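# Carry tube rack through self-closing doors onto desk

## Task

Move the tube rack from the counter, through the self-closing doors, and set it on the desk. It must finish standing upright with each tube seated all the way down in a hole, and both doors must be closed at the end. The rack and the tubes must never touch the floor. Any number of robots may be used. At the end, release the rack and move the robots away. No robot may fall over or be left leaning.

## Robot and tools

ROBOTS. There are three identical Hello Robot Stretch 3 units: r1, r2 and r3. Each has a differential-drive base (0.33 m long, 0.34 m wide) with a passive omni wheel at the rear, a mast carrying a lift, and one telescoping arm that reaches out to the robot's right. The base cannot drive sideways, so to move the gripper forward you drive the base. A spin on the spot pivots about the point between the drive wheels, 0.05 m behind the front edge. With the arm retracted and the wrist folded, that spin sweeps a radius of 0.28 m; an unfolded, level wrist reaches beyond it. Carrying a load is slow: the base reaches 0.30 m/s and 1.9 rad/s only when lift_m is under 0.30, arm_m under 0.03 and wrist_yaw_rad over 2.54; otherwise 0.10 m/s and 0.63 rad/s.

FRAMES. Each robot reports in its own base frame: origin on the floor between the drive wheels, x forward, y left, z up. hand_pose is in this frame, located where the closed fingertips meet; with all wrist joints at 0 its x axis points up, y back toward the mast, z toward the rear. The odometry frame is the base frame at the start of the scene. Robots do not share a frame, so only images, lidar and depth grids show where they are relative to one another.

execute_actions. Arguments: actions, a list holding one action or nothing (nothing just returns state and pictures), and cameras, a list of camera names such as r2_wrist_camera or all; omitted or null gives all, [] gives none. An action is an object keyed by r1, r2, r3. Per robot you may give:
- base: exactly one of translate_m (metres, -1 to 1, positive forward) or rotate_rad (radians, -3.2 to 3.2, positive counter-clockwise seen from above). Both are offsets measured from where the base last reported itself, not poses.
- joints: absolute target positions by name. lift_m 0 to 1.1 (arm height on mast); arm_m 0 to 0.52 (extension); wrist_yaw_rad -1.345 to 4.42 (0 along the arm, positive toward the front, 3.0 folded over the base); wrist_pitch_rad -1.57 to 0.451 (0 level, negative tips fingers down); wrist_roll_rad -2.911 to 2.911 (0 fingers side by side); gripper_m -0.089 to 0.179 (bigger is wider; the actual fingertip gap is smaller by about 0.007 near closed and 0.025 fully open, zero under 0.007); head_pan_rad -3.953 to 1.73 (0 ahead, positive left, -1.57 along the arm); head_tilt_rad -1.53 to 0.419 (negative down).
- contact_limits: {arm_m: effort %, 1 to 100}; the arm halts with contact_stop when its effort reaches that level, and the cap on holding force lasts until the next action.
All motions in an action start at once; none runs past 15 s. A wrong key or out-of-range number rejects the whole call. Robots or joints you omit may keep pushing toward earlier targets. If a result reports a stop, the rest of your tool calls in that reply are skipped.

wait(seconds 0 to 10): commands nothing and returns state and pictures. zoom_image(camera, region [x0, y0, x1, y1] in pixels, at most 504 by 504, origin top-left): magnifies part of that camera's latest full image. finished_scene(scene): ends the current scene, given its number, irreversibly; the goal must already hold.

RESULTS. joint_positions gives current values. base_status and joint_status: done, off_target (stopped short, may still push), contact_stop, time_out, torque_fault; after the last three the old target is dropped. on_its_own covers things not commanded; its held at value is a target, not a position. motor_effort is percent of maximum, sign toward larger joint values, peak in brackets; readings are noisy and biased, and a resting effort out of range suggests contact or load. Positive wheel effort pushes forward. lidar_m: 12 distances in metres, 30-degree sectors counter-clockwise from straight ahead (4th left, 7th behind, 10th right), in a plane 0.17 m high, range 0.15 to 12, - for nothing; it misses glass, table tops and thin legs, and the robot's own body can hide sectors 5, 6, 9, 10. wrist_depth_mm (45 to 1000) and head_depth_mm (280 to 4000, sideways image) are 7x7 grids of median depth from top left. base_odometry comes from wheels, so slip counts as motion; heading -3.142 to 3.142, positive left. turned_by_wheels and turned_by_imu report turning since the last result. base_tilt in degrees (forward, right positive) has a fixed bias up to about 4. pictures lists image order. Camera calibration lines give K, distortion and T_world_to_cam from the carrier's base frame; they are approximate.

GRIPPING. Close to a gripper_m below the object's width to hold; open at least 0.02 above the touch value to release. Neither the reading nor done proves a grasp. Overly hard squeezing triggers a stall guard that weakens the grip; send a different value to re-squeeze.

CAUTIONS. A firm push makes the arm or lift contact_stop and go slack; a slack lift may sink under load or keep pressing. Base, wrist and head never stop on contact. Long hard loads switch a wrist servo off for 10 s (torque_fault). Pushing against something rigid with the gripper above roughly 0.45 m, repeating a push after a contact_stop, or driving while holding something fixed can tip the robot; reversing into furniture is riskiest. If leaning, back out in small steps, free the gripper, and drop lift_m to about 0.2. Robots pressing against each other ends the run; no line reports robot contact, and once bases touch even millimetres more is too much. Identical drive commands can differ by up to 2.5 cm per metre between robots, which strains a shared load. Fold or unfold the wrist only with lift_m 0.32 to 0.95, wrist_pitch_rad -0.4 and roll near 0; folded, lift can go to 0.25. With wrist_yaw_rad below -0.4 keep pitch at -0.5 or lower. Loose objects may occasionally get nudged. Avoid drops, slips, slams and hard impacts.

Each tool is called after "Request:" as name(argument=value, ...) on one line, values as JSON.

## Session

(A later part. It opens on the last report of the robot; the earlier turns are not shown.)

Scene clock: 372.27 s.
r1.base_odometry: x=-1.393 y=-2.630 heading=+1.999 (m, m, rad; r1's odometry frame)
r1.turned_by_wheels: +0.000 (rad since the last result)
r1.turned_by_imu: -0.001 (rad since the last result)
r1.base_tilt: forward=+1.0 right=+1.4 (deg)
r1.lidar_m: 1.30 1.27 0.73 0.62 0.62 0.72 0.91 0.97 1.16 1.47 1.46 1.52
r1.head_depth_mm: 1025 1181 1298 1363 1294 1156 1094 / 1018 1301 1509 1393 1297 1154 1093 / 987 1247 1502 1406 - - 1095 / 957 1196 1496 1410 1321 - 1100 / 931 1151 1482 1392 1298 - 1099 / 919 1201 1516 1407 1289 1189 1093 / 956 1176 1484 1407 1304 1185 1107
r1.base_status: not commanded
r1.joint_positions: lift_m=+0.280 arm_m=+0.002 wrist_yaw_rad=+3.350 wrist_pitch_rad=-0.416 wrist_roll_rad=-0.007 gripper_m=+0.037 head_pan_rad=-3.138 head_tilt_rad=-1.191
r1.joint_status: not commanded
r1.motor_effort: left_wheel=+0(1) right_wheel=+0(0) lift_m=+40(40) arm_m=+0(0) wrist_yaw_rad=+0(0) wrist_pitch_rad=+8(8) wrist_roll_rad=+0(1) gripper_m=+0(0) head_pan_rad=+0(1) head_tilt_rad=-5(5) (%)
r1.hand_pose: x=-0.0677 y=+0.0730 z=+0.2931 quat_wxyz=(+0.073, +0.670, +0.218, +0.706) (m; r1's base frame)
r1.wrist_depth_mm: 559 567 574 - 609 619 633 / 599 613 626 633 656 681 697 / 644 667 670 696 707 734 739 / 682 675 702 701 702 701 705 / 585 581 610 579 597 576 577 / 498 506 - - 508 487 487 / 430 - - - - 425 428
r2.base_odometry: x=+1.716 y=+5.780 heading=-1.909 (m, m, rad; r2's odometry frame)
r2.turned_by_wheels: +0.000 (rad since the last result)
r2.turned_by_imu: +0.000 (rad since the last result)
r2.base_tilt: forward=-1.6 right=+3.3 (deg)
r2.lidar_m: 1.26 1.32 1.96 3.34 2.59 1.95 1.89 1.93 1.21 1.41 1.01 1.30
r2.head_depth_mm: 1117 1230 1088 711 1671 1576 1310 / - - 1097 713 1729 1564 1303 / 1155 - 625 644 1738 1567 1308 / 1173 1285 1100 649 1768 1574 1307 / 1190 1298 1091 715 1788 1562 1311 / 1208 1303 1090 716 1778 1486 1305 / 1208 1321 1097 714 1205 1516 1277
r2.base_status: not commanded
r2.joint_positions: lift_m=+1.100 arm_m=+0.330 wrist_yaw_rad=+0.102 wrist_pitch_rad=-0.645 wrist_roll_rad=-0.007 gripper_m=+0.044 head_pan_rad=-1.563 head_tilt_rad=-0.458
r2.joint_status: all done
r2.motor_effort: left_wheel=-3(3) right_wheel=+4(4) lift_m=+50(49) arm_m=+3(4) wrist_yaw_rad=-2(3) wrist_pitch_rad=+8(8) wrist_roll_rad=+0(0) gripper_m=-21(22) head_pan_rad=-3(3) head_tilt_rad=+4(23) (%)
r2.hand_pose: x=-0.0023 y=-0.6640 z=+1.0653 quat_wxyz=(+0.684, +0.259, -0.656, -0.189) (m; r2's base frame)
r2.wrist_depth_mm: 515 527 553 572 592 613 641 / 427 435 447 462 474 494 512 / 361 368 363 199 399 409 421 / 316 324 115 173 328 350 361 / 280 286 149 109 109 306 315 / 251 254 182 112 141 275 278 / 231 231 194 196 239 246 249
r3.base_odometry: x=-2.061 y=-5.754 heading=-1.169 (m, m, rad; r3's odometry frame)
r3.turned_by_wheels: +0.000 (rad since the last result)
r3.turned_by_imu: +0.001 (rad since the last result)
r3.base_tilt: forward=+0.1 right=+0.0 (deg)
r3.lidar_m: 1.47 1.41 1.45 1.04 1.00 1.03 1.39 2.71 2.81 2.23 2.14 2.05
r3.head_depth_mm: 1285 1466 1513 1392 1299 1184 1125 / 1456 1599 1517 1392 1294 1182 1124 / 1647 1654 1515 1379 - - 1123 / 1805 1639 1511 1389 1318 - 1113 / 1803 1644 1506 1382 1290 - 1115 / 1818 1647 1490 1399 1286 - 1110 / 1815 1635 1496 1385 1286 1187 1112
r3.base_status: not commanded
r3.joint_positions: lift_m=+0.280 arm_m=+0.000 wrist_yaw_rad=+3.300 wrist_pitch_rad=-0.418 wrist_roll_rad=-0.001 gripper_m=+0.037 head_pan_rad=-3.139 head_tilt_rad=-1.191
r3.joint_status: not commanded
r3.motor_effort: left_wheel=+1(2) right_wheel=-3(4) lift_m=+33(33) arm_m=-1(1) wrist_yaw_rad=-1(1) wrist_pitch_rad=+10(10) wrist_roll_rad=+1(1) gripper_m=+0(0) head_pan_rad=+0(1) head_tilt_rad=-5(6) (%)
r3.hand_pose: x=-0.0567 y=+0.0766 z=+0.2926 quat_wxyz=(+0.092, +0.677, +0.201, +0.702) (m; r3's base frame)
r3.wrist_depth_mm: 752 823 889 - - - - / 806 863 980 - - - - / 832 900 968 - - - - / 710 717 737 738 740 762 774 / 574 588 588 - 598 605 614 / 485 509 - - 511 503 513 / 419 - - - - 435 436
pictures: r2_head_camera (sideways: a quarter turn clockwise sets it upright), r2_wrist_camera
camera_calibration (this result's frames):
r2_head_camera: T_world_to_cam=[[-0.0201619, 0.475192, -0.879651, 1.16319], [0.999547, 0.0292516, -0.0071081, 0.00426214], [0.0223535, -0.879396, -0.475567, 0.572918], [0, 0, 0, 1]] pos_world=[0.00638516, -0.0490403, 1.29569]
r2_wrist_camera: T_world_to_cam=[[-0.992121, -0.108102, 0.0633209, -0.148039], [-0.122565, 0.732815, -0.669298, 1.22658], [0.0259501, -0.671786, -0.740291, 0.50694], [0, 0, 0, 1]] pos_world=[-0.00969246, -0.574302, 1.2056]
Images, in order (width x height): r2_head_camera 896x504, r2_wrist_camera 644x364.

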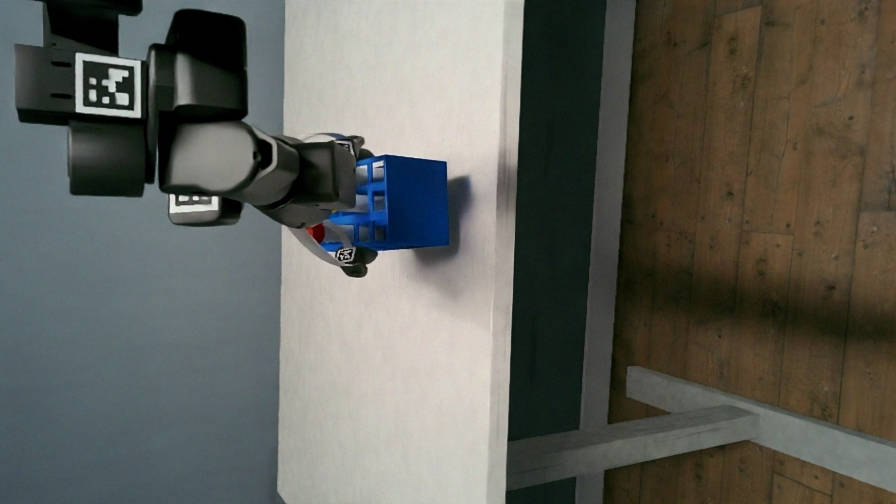

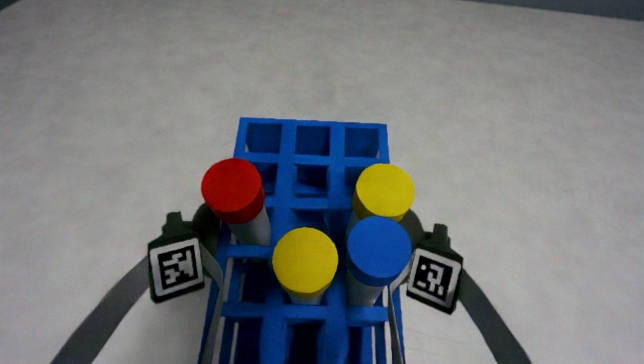

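Clear. Extend, pitch down to set.

Request:
execute_actions(actions=[{"r2":{"joints":{"arm_m":0.5}}}], cameras=[])

Request:
execute_actions(actions=[{"r2":{"joints":{"wrist_pitch_rad":-0.88}}}], cameras=[])

Request:
execute_actions(actions=[{"r2":{"joints":{"gripper_m":0.175}}}], cameras=[])

Request:
execute_actions(actions=[{"r2":{"joints":{"arm_m":0.02,"wrist_yaw_rad":0.0}}}], cameras=["r2_head_camera","r2_nav_camera"])

Scene clock: 375.40 s.
r1.base_odometry: x=-1.393 y=-2.630 heading=+1.999 (m, m, rad; r1's odometry frame)
r1.turned_by_wheels: +0.000 (rad since the last result)
r1.turned_by_imu: -0.001 (rad since the last result)
r1.base_tilt: forward=+0.9 right=+1.3 (deg)
r1.lidar_m: 1.30 1.27 0.72 0.62 0.62 0.71 0.91 0.97 1.15 1.47 1.47 1.52
r1.head_depth_mm: 1021 1180 1296 1360 1292 1156 1093 / 1022 1301 1509 1399 1294 1154 1097 / 986 1240 1495 1401 - - 1095 / 960 1198 1500 1401 1313 - 1096 / 925 1157 1494 1411 1299 - 1101 / 923 1205 1513 1406 1287 1189 1099 / 953 1172 1493 1406 1290 1188 1100
r1.base_status: not commanded
r1.joint_positions: lift_m=+0.280 arm_m=+0.002 wrist_yaw_rad=+3.350 wrist_pitch_rad=-0.416 wrist_roll_rad=-0.007 gripper_m=+0.037 head_pan_rad=-3.138 head_tilt_rad=-1.191
r1.joint_status: not commanded
r1.motor_effort: left_wheel=-2(1) right_wheel=+0(0) lift_m=+40(40) arm_m=+0(0) wrist_yaw_rad=+0(0) wrist_pitch_rad=+8(8) wrist_roll_rad=+0(0) gripper_m=+0(0) head_pan_rad=-1(0) head_tilt_rad=-4(4) (%)
r1.hand_pose: x=-0.0677 y=+0.0730 z=+0.2931 quat_wxyz=(+0.073, +0.670, +0.218, +0.706) (m; r1's base frame)
r1.wrist_depth_mm: 558 570 583 - 609 623 641 / 598 616 631 631 655 669 686 / 641 660 678 708 714 738 753 / 674 691 706 698 704 705 709 / 578 585 603 583 601 577 577 / 492 506 - - 503 490 492 / 429 - - - - 428 427
r2.base_odometry: x=+1.716 y=+5.780 heading=-1.909 (m, m, rad; r2's odometry frame)
r2.turned_by_wheels: +0.000 (rad since the last result)
r2.turned_by_imu: +0.000 (rad since the last result)
r2.base_tilt: forward=-1.6 right=+3.3 (deg)
r2.lidar_m: 1.26 1.32 1.97 3.36 2.59 1.94 1.89 1.93 1.21 1.40 1.01 1.30
r2.head_depth_mm: 1126 1249 1089 713 1686 1569 1301 / 1132 1282 1092 712 1724 1570 1297 / 1158 - 786 713 1751 1566 1297 / 1180 1288 946 711 1756 1578 1302 / 1198 1297 1090 712 1795 1571 1307 / 1202 1310 1099 713 1771 1490 1312 / 1213 1321 1098 716 1208 1533 1271
r2.base_status: not commanded
r2.joint_positions: lift_m=+1.100 arm_m=+0.500 wrist_yaw_rad=+0.101 wrist_pitch_rad=-0.645 wrist_roll_rad=-0.007 gripper_m=+0.044 head_pan_rad=-1.563 head_tilt_rad=-0.458
r2.joint_status: all done
r2.motor_effort: left_wheel=-3(3) right_wheel=+3(4) lift_m=+50(49) arm_m=+3(4) wrist_yaw_rad=-2(2) wrist_pitch_rad=+8(8) wrist_roll_rad=+0(0) gripper_m=-21(20) head_pan_rad=-3(3) head_tilt_rad=+4(4) (%)
r2.hand_pose: x=-0.0023 y=-0.8341 z=+1.0653 quat_wxyz=(+0.684, +0.258, -0.656, -0.189) (m; r2's base frame)
r2.wrist_depth_mm: 512 527 546 558 611 593 587 / 426 438 440 456 473 490 506 / 362 368 365 199 399 412 418 / 316 323 115 173 327 352 356 / 279 285 149 109 109 305 313 / 251 253 183 112 142 275 278 / 231 230 194 196 237 245 248
r3.base_odometry: x=-2.061 y=-5.754 heading=-1.169 (m, m, rad; r3's odometry frame)
r3.turned_by_wheels: +0.000 (rad since the last result)
r3.turned_by_imu: +0.001 (rad since the last result)
r3.base_tilt: forward=+0.1 right=+0.0 (deg)
r3.lidar_m: 1.47 1.41 1.45 1.05 1.00 1.03 1.39 2.72 2.81 2.24 2.14 2.05
r3.head_depth_mm: 1290 1460 1519 1404 1296 1195 1128 / 1453 1623 1514 1396 1305 1175 1122 / 1654 1657 1510 1381 - - 1118 / 1792 1656 1495 1384 1329 - 1116 / 1823 1638 1510 1385 1304 - 1115 / 1811 1641 1511 1383 1283 - 1112 / 1793 1633 1499 1386 1282 1195 1112
r3.base_status: not commanded
r3.joint_positions: lift_m=+0.280 arm_m=+0.000 wrist_yaw_rad=+3.300 wrist_pitch_rad=-0.418 wrist_roll_rad=-0.001 gripper_m=+0.037 head_pan_rad=-3.139 head_tilt_rad=-1.191
r3.joint_status: not commanded
r3.motor_effort: left_wheel=+2(2) right_wheel=-4(3) lift_m=+33(33) arm_m=-1(1) wrist_yaw_rad=+0(1) wrist_pitch_rad=+10(9) wrist_roll_rad=+1(1) gripper_m=+1(0) head_pan_rad=-1(0) head_tilt_rad=-5(5) (%)
r3.hand_pose: x=-0.0567 y=+0.0766 z=+0.2926 quat_wxyz=(+0.092, +0.677, +0.201, +0.702) (m; r3's base frame)
r3.wrist_depth_mm: 755 811 880 - - - - / 796 863 978 - - - - / 838 889 954 - - - - / 722 732 736 736 738 769 765 / 571 581 592 - 608 599 618 / 489 504 - - 515 508 505 / 417 - - - - 433 438
pictures: none
No camera images: the call's "cameras" was empty. Leave "cameras" out to get every camera's image.

Scene clock: 376.30 s.
r1.base_odometry: x=-1.393 y=-2.630 heading=+1.999 (m, m, rad; r1's odometry frame)
r1.turned_by_wheels: +0.000 (rad since the last result)
r1.turned_by_imu: +0.000 (rad since the last result)
r1.base_tilt: forward=+1.0 right=+1.3 (deg)
r1.lidar_m: 1.30 1.27 0.72 0.62 0.62 0.71 0.91 0.97 1.15 1.47 1.47 1.51
r1.head_depth_mm: 1021 1176 1297 1345 1294 1161 1095 / 1020 1299 1514 1382 1296 1161 1094 / 989 1244 1509 1394 - - 1091 / 962 1195 1493 1403 1319 - 1091 / 925 1152 1482 1406 1297 - 1096 / 919 1204 1497 1409 1286 1193 1100 / 956 1169 1495 1411 1296 1187 1103
r1.base_status: not commanded
r1.joint_positions: lift_m=+0.280 arm_m=+0.002 wrist_yaw_rad=+3.350 wrist_pitch_rad=-0.416 wrist_roll_rad=-0.007 gripper_m=+0.037 head_pan_rad=-3.138 head_tilt_rad=-1.191
r1.joint_status: not commanded
r1.motor_effort: left_wheel=-1(0) right_wheel=+0(0) lift_m=+40(40) arm_m=+0(0) wrist_yaw_rad=+1(0) wrist_pitch_rad=+8(8) wrist_roll_rad=+1(1) gripper_m=+0(0) head_pan_rad=+0(1) head_tilt_rad=-5(5) (%)
r1.hand_pose: x=-0.0677 y=+0.0730 z=+0.2931 quat_wxyz=(+0.073, +0.670, +0.218, +0.706) (m; r1's base frame)
r1.wrist_depth_mm: 559 567 583 - 615 622 638 / 602 621 625 638 654 672 691 / 648 672 681 699 713 730 744 / 682 682 708 703 714 698 696 / 582 584 592 583 594 586 578 / 493 503 - - 507 485 496 / 431 - - - - 426 424
r2.base_odometry: x=+1.716 y=+5.780 heading=-1.909 (m, m, rad; r2's odometry frame)
r2.turned_by_wheels: +0.000 (rad since the last result)
r2.turned_by_imu: +0.000 (rad since the last result)
r2.base_tilt: forward=-1.6 right=+3.3 (deg)
r2.lidar_m: 1.26 1.33 1.96 3.35 2.58 1.94 1.89 1.93 1.21 1.40 1.01 1.30
r2.head_depth_mm: 1127 1249 1089 711 1691 1565 1296 / 1134 1293 1096 711 1710 1578 1308 / 1153 - 732 715 1750 1564 1301 / 1186 1291 1098 713 1756 1566 1305 / 1205 1295 1093 714 1777 1572 1300 / 1200 1323 1098 716 1770 1495 1306 / 1210 1331 1093 715 1213 1531 1269
r2.base_status: not commanded
r2.joint_positions: lift_m=+1.100 arm_m=+0.500 wrist_yaw_rad=+0.101 wrist_pitch_rad=-0.892 wrist_roll_rad=-0.007 gripper_m=+0.044 head_pan_rad=-1.563 head_tilt_rad=-0.458
r2.joint_status: all done
r2.motor_effort: left_wheel=-3(4) right_wheel=+3(4) lift_m=+49(50) arm_m=+3(3) wrist_yaw_rad=-2(2) wrist_pitch_rad=+4(8) wrist_roll_rad=+0(0) gripper_m=-21(21) head_pan_rad=-2(3) head_tilt_rad=+4(4) (%)
r2.hand_pose: x=-0.0072 y=-0.7861 z=+1.0239 quat_wxyz=(+0.655, +0.338, -0.619, -0.272) (m; r2's base frame)
r2.wrist_depth_mm: 318 321 327 336 344 353 360 / 289 294 300 306 311 317 325 / 265 270 269 199 285 289 295 / 246 248 117 172 255 266 270 / 227 231 149 106 109 246 251 / 213 215 183 132 142 231 231 / 201 202 194 196 208 214 216
r3.base_odometry: x=-2.061 y=-5.754 heading=-1.169 (m, m, rad; r3's odometry frame)
r3.turned_by_wheels: +0.000 (rad since the last result)
r3.turned_by_imu: +0.000 (rad since the last result)
r3.base_tilt: forward=+0.1 right=+0.0 (deg)
r3.lidar_m: 1.47 1.41 1.44 1.04 1.00 1.03 1.39 2.71 2.81 2.24 2.14 2.04
r3.head_depth_mm: 1287 1462 1506 1400 1304 1187 1124 / 1452 1609 1511 1399 1300 1182 1127 / 1663 1660 1518 1386 - - 1120 / 1780 1643 1520 1398 1320 - 1119 / 1823 1645 1507 1393 1311 - 1115 / 1808 1652 1500 1376 1283 - 1108 / 1804 1652 1496 1387 1270 1183 1112
r3.base_status: not commanded
r3.joint_positions: lift_m=+0.280 arm_m=+0.000 wrist_yaw_rad=+3.300 wrist_pitch_rad=-0.418 wrist_roll_rad=-0.001 gripper_m=+0.037 head_pan_rad=-3.139 head_tilt_rad=-1.191
r3.joint_status: not commanded
r3.motor_effort: left_wheel=+2(2) right_wheel=-3(3) lift_m=+33(33) arm_m=-1(2) wrist_yaw_rad=-1(1) wrist_pitch_rad=+10(9) wrist_roll_rad=+0(1) gripper_m=+0(0) head_pan_rad=+0(0) head_tilt_rad=-6(5) (%)
r3.hand_pose: x=-0.0567 y=+0.0766 z=+0.2926 quat_wxyz=(+0.092, +0.677, +0.201, +0.702) (m; r3's base frame)
r3.wrist_depth_mm: 741 806 903 - - - - / 785 866 945 - - - - / 839 899 964 - - - - / 717 725 738 735 737 742 760 / 579 578 583 - 600 608 613 / 487 500 - - 515 508 507 / 421 - - - - 434 436
pictures: none
No camera images: the call's "cameras" was empty. Leave "cameras" out to get every camera's image.

Scene clock: 378.10 s.
r1.base_odometry: x=-1.393 y=-2.630 heading=+1.999 (m, m, rad; r1's odometry frame)
r1.turned_by_wheels: +0.000 (rad since the last result)
r1.turned_by_imu: +0.000 (rad since the last result)
r1.base_tilt: forward=+0.9 right=+1.3 (deg)
r1.lidar_m: 1.30 1.28 0.72 0.62 0.62 0.71 0.91 0.97 1.16 1.47 1.47 1.52
r1.head_depth_mm: 1024 1182 1300 1362 1292 1159 1092 / 1023 1301 1503 1392 1302 1156 1093 / 991 1243 1501 1403 - - 1100 / 959 1194 1495 1399 1314 - 1098 / 926 1159 1480 1399 1311 - 1100 / 922 1205 1495 1406 1286 1187 1104 / 953 1170 1487 1413 1293 1189 1103
r1.base_status: not commanded
r1.joint_positions: lift_m=+0.280 arm_m=+0.002 wrist_yaw_rad=+3.350 wrist_pitch_rad=-0.416 wrist_roll_rad=-0.007 gripper_m=+0.037 head_pan_rad=-3.138 head_tilt_rad=-1.191
r1.joint_status: not commanded
r1.motor_effort: left_wheel=-1(1) right_wheel=+0(0) lift_m=+40(40) arm_m=+0(1) wrist_yaw_rad=+0(0) wrist_pitch_rad=+8(8) wrist_roll_rad=+0(1) gripper_m=+1(0) head_pan_rad=+0(1) head_tilt_rad=-5(6) (%)
r1.hand_pose: x=-0.0677 y=+0.0730 z=+0.2931 quat_wxyz=(+0.073, +0.670, +0.218, +0.706) (m; r1's base frame)
r1.wrist_depth_mm: 558 561 580 - 608 619 632 / 601 612 630 631 652 672 702 / 653 670 681 691 710 724 744 / 683 693 711 705 711 710 703 / 586 584 599 584 601 580 579 / 495 502 - - 506 493 487 / 426 - - - - 426 434
r2.base_odometry: x=+1.716 y=+5.780 heading=-1.909 (m, m, rad; r2's odometry frame)
r2.turned_by_wheels: +0.000 (rad since the last result)
r2.turned_by_imu: +0.000 (rad since the last result)
r2.base_tilt: forward=-1.6 right=+3.3 (deg)
r2.lidar_m: 1.26 1.32 1.96 3.37 2.59 1.94 1.89 1.94 1.21 1.40 1.01 1.29
r2.head_depth_mm: 1122 1247 1090 713 1683 1573 1307 / 1135 1295 1089 712 1694 1581 1303 / 1149 - 742 715 1742 1558 1301 / 1181 1285 1090 714 1768 1579 1308 / 1194 1291 1094 712 1783 1552 1306 / 1202 1317 1104 714 1769 1480 1311 / 1212 1329 1095 713 1204 1529 1277
r2.base_status: not commanded
r2.joint_positions: lift_m=+1.100 arm_m=+0.500 wrist_yaw_rad=+0.101 wrist_pitch_rad=-0.892 wrist_roll_rad=-0.007 gripper_m=+0.175 head_pan_rad=-1.563 head_tilt_rad=-0.458
r2.joint_status: all done
r2.motor_effort: left_wheel=-3(3) right_wheel=+3(4) lift_m=+49(49) arm_m=+3(3) wrist_yaw_rad=-2(2) wrist_pitch_rad=+4(4) wrist_roll_rad=+0(0) gripper_m=+1(91) head_pan_rad=-2(3) head_tilt_rad=+4(4) (%)
r2.hand_pose: x=-0.0072 y=-0.7860 z=+1.0239 quat_wxyz=(+0.655, +0.338, -0.619, -0.272) (m; r2's base frame)
r2.wrist_depth_mm: 318 324 329 340 344 355 363 / 289 292 300 305 311 318 328 / 266 269 268 203 284 291 296 / 244 250 122 177 256 266 271 / 230 233 157 112 237 249 250 / - 215 213 145 221 225 233 / 200 202 175 177 209 213 217
r3.base_odometry: x=-2.061 y=-5.754 heading=-1.169 (m, m, rad; r3's odometry frame)
r3.turned_by_wheels: +0.000 (rad since the last result)
r3.turned_by_imu: +0.001 (rad since the last result)
r3.base_tilt: forward=+0.1 right=+0.1 (deg)
r3.lidar_m: 1.47 1.41 1.46 1.04 1.00 1.03 1.39 2.71 2.81 2.23 2.14 2.05
r3.head_depth_mm: 1286 1464 1526 1399 1311 1185 1129 / 1451 1608 1513 1398 1310 1176 1118 / 1652 1655 1509 1394 - - 1122 / 1814 1651 1516 1385 1320 - 1120 / 1814 1648 1502 1382 1296 - 1114 / 1813 1632 1495 1382 1285 - 1105 / 1817 1634 1505 1378 1276 1189 1111
r3.base_status: not commanded
r3.joint_positions: lift_m=+0.280 arm_m=+0.000 wrist_yaw_rad=+3.300 wrist_pitch_rad=-0.418 wrist_roll_rad=-0.001 gripper_m=+0.037 head_pan_rad=-3.139 head_tilt_rad=-1.191
r3.joint_status: not commanded
r3.motor_effort: left_wheel=+2(2) right_wheel=-4(4) lift_m=+33(33) arm_m=-1(1) wrist_yaw_rad=+0(1) wrist_pitch_rad=+10(10) wrist_roll_rad=+1(1) gripper_m=+0(0) head_pan_rad=-1(0) head_tilt_rad=-5(6) (%)
r3.hand_pose: x=-0.0567 y=+0.0766 z=+0.2926 quat_wxyz=(+0.092, +0.677, +0.201, +0.702) (m; r3's base frame)
r3.wrist_depth_mm: 731 792 902 - - - - / 779 881 971 - - - - / 838 895 966 - - - - / 708 716 724 743 748 765 753 / 574 577 595 - 601 612 613 / 488 504 - - 516 506 513 / 418 - - - - 429 437
pictures: none
No camera images: the call's "cameras" was empty. Leave "cameras" out to get every camera's image.

Scene clock: 382.80 s.
r1.base_odometry: x=-1.393 y=-2.630 heading=+1.999 (m, m, rad; r1's odometry frame)
r1.turned_by_wheels: +0.000 (rad since the last result)
r1.turned_by_imu: -0.001 (rad since the last result)
r1.base_tilt: forward=+1.0 right=+1.4 (deg)
r1.lidar_m: 1.30 1.27 0.73 0.62 0.62 0.72 0.91 0.97 1.16 1.47 1.46 1.51
r1.head_depth_mm: 1024 1169 1295 1357 1289 1154 1092 / 1018 1297 1510 1395 1295 1152 1098 / 988 1240 1510 1406 - - 1100 / 959 1197 1505 1408 1318 - 1092 / 931 1149 1482 1406 1306 - 1098 / 920 1208 1502 1409 1293 1189 1101 / 953 1165 1488 1408 1290 1187 1103
r1.base_status: not commanded
r1.joint_positions: lift_m=+0.280 arm_m=+0.002 wrist_yaw_rad=+3.350 wrist_pitch_rad=-0.416 wrist_roll_rad=-0.007 gripper_m=+0.037 head_pan_rad=-3.138 head_tilt_rad=-1.191
r1.joint_status: not commanded
r1.motor_effort: left_wheel=-2(1) right_wheel=+0(0) lift_m=+40(40) arm_m=+0(0) wrist_yaw_rad=+1(0) wrist_pitch_rad=+8(8) wrist_roll_rad=+1(1) gripper_m=+0(0) head_pan_rad=-1(1) head_tilt_rad=-5(5) (%)
r1.hand_pose: x=-0.0677 y=+0.0730 z=+0.2931 quat_wxyz=(+0.073, +0.670, +0.218, +0.706) (m; r1's base frame)
r1.wrist_depth_mm: 556 576 572 - 608 618 639 / 611 620 627 636 660 678 698 / 660 672 677 705 716 720 741 / 673 689 709 707 715 698 698 / 576 586 604 587 597 582 582 / 492 506 - - 508 496 492 / 425 - - - - 424 426
r2.base_odometry: x=+1.716 y=+5.780 heading=-1.909 (m, m, rad; r2's odometry frame)
r2.turned_by_wheels: +0.000 (rad since the last result)
r2.turned_by_imu: +0.000 (rad since the last result)
r2.base_tilt: forward=-1.6 right=+3.3 (deg)
r2.lidar_m: 1.26 1.32 1.96 3.36 2.59 1.94 1.88 1.93 1.21 1.40 1.01 1.30
r2.head_depth_mm: 1121 - - - - - 1272 / 1126 - - - - - 1261 / 1160 1270 1180 - - - 1271 / 1185 1294 1098 717 1737 1532 1300 / 1191 1294 1099 714 1767 1518 1306 / 1200 1310 1094 717 1783 1477 1304 / 1217 1323 1098 715 1210 1527 1272
r2.base_status: not commanded
r2.joint_positions: lift_m=+1.100 arm_m=+0.020 wrist_yaw_rad=+0.002 wrist_pitch_rad=-0.892 wrist_roll_rad=-0.007 gripper_m=+0.175 head_pan_rad=-1.563 head_tilt_rad=-0.458
r2.joint_status: all done
r2.motor_effort: left_wheel=-3(3) right_wheel=+3(3) lift_m=+49(49) arm_m=-4(5) wrist_yaw_rad=-2(2) wrist_pitch_rad=+4(4) wrist_roll_rad=+0(0) gripper_m=+1(0) head_pan_rad=-2(2) head_tilt_rad=+4(3) (%)
r2.hand_pose: x=-0.0213 y=-0.3073 z=+1.0239 quat_wxyz=(+0.640, +0.307, -0.635, -0.304) (m; r2's base frame)
r2.wrist_depth_mm: - 848 - 375 366 372 374 / - - - - - - 991 / - - - - - - - / - - - - - - - / - - - - - - - / - - - - - - - / - - - - - - -
r3.base_odometry: x=-2.061 y=-5.754 heading=-1.169 (m, m, rad; r3's odometry frame)
r3.turned_by_wheels: +0.000 (rad since the last result)
r3.turned_by_imu: +0.001 (rad since the last result)
r3.base_tilt: forward=+0.1 right=+0.0 (deg)
r3.lidar_m: 1.47 1.41 1.45 1.04 1.00 1.03 1.39 2.71 2.81 2.23 2.14 2.06
r3.head_depth_mm: 1280 1472 1524 1394 1310 1188 1124 / 1448 1601 1506 1392 1300 1178 1127 / 1675 1652 1511 1405 - - 1125 / 1813 1652 1510 1389 1317 - 1114 / 1821 1649 1499 1376 1302 - 1110 / 1810 1634 1489 1384 1289 - 1107 / 1816 1649 1487 1376 1267 1187 1113
r3.base_status: not commanded
r3.joint_positions: lift_m=+0.280 arm_m=+0.000 wrist_yaw_rad=+3.300 wrist_pitch_rad=-0.418 wrist_roll_rad=-0.001 gripper_m=+0.037 head_pan_rad=-3.139 head_tilt_rad=-1.191
r3.joint_status: not commanded
r3.motor_effort: left_wheel=+2(2) right_wheel=-4(3) lift_m=+33(33) arm_m=-1(1) wrist_yaw_rad=+0(0) wrist_pitch_rad=+10(10) wrist_roll_rad=+1(1) gripper_m=+0(0) head_pan_rad=-1(1) head_tilt_rad=-5(6) (%)
r3.hand_pose: x=-0.0567 y=+0.0766 z=+0.2926 quat_wxyz=(+0.092, +0.677, +0.201, +0.702) (m; r3's base frame)
r3.wrist_depth_mm: 752 814 904 - - - - / 806 873 968 - - - - / 832 888 966 - - - - / 718 726 744 737 759 753 767 / 587 583 592 - 607 611 616 / 485 505 - - 512 504 516 / 420 - - - - 434 431
pictures: r2_head_camera (sideways: a quarter turn clockwise sets it upright), r2_nav_camera (sideways: a quarter turn counterclockwise sets it upright)
camera_calibration (this result's frames):
r2_head_camera: T_world_to_cam=[[-0.0201591, 0.474971, -0.87977, 1.16334], [0.999547, 0.0292473, -0.00711353, 0.00426921], [0.0223522, -0.879515, -0.475346, 0.572631], [0, 0, 0, 1]] pos_world=[0.00638505, -0.0490419, 1.2957]
r2_nav_camera: T_world_to_cam=[[-0.0255196, -0.418955, 0.907648, -1.14124], [-0.999563, 0.0242662, -0.016903, 0.081603], [-0.0149436, -0.907683, -0.419391, 0.503762], [0, 0, 0, 1]] pos_world=[0.0599713, -0.0228532, 1.2485]
Images, in order (width x height): r2_head_camera 896x504, r2_nav_camera 672x504.

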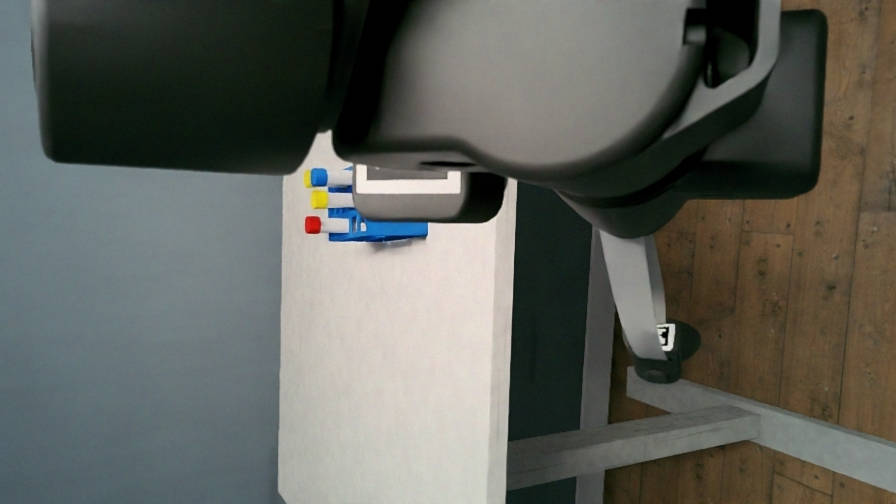

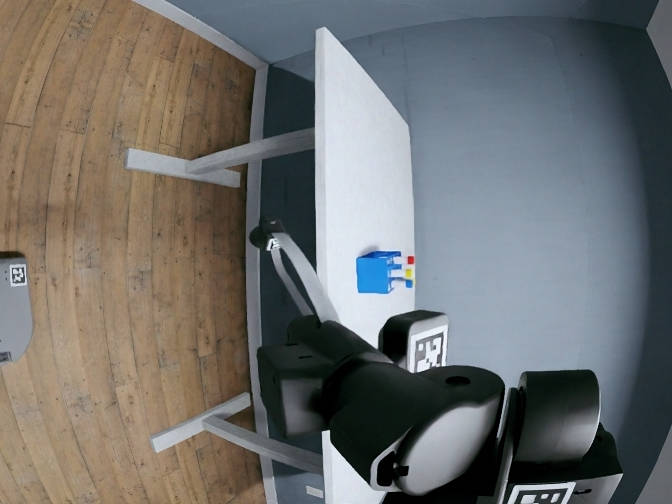

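Cap heights consistent.

Request:
finished_scene(scene=2)

The scene is finished: the task was done.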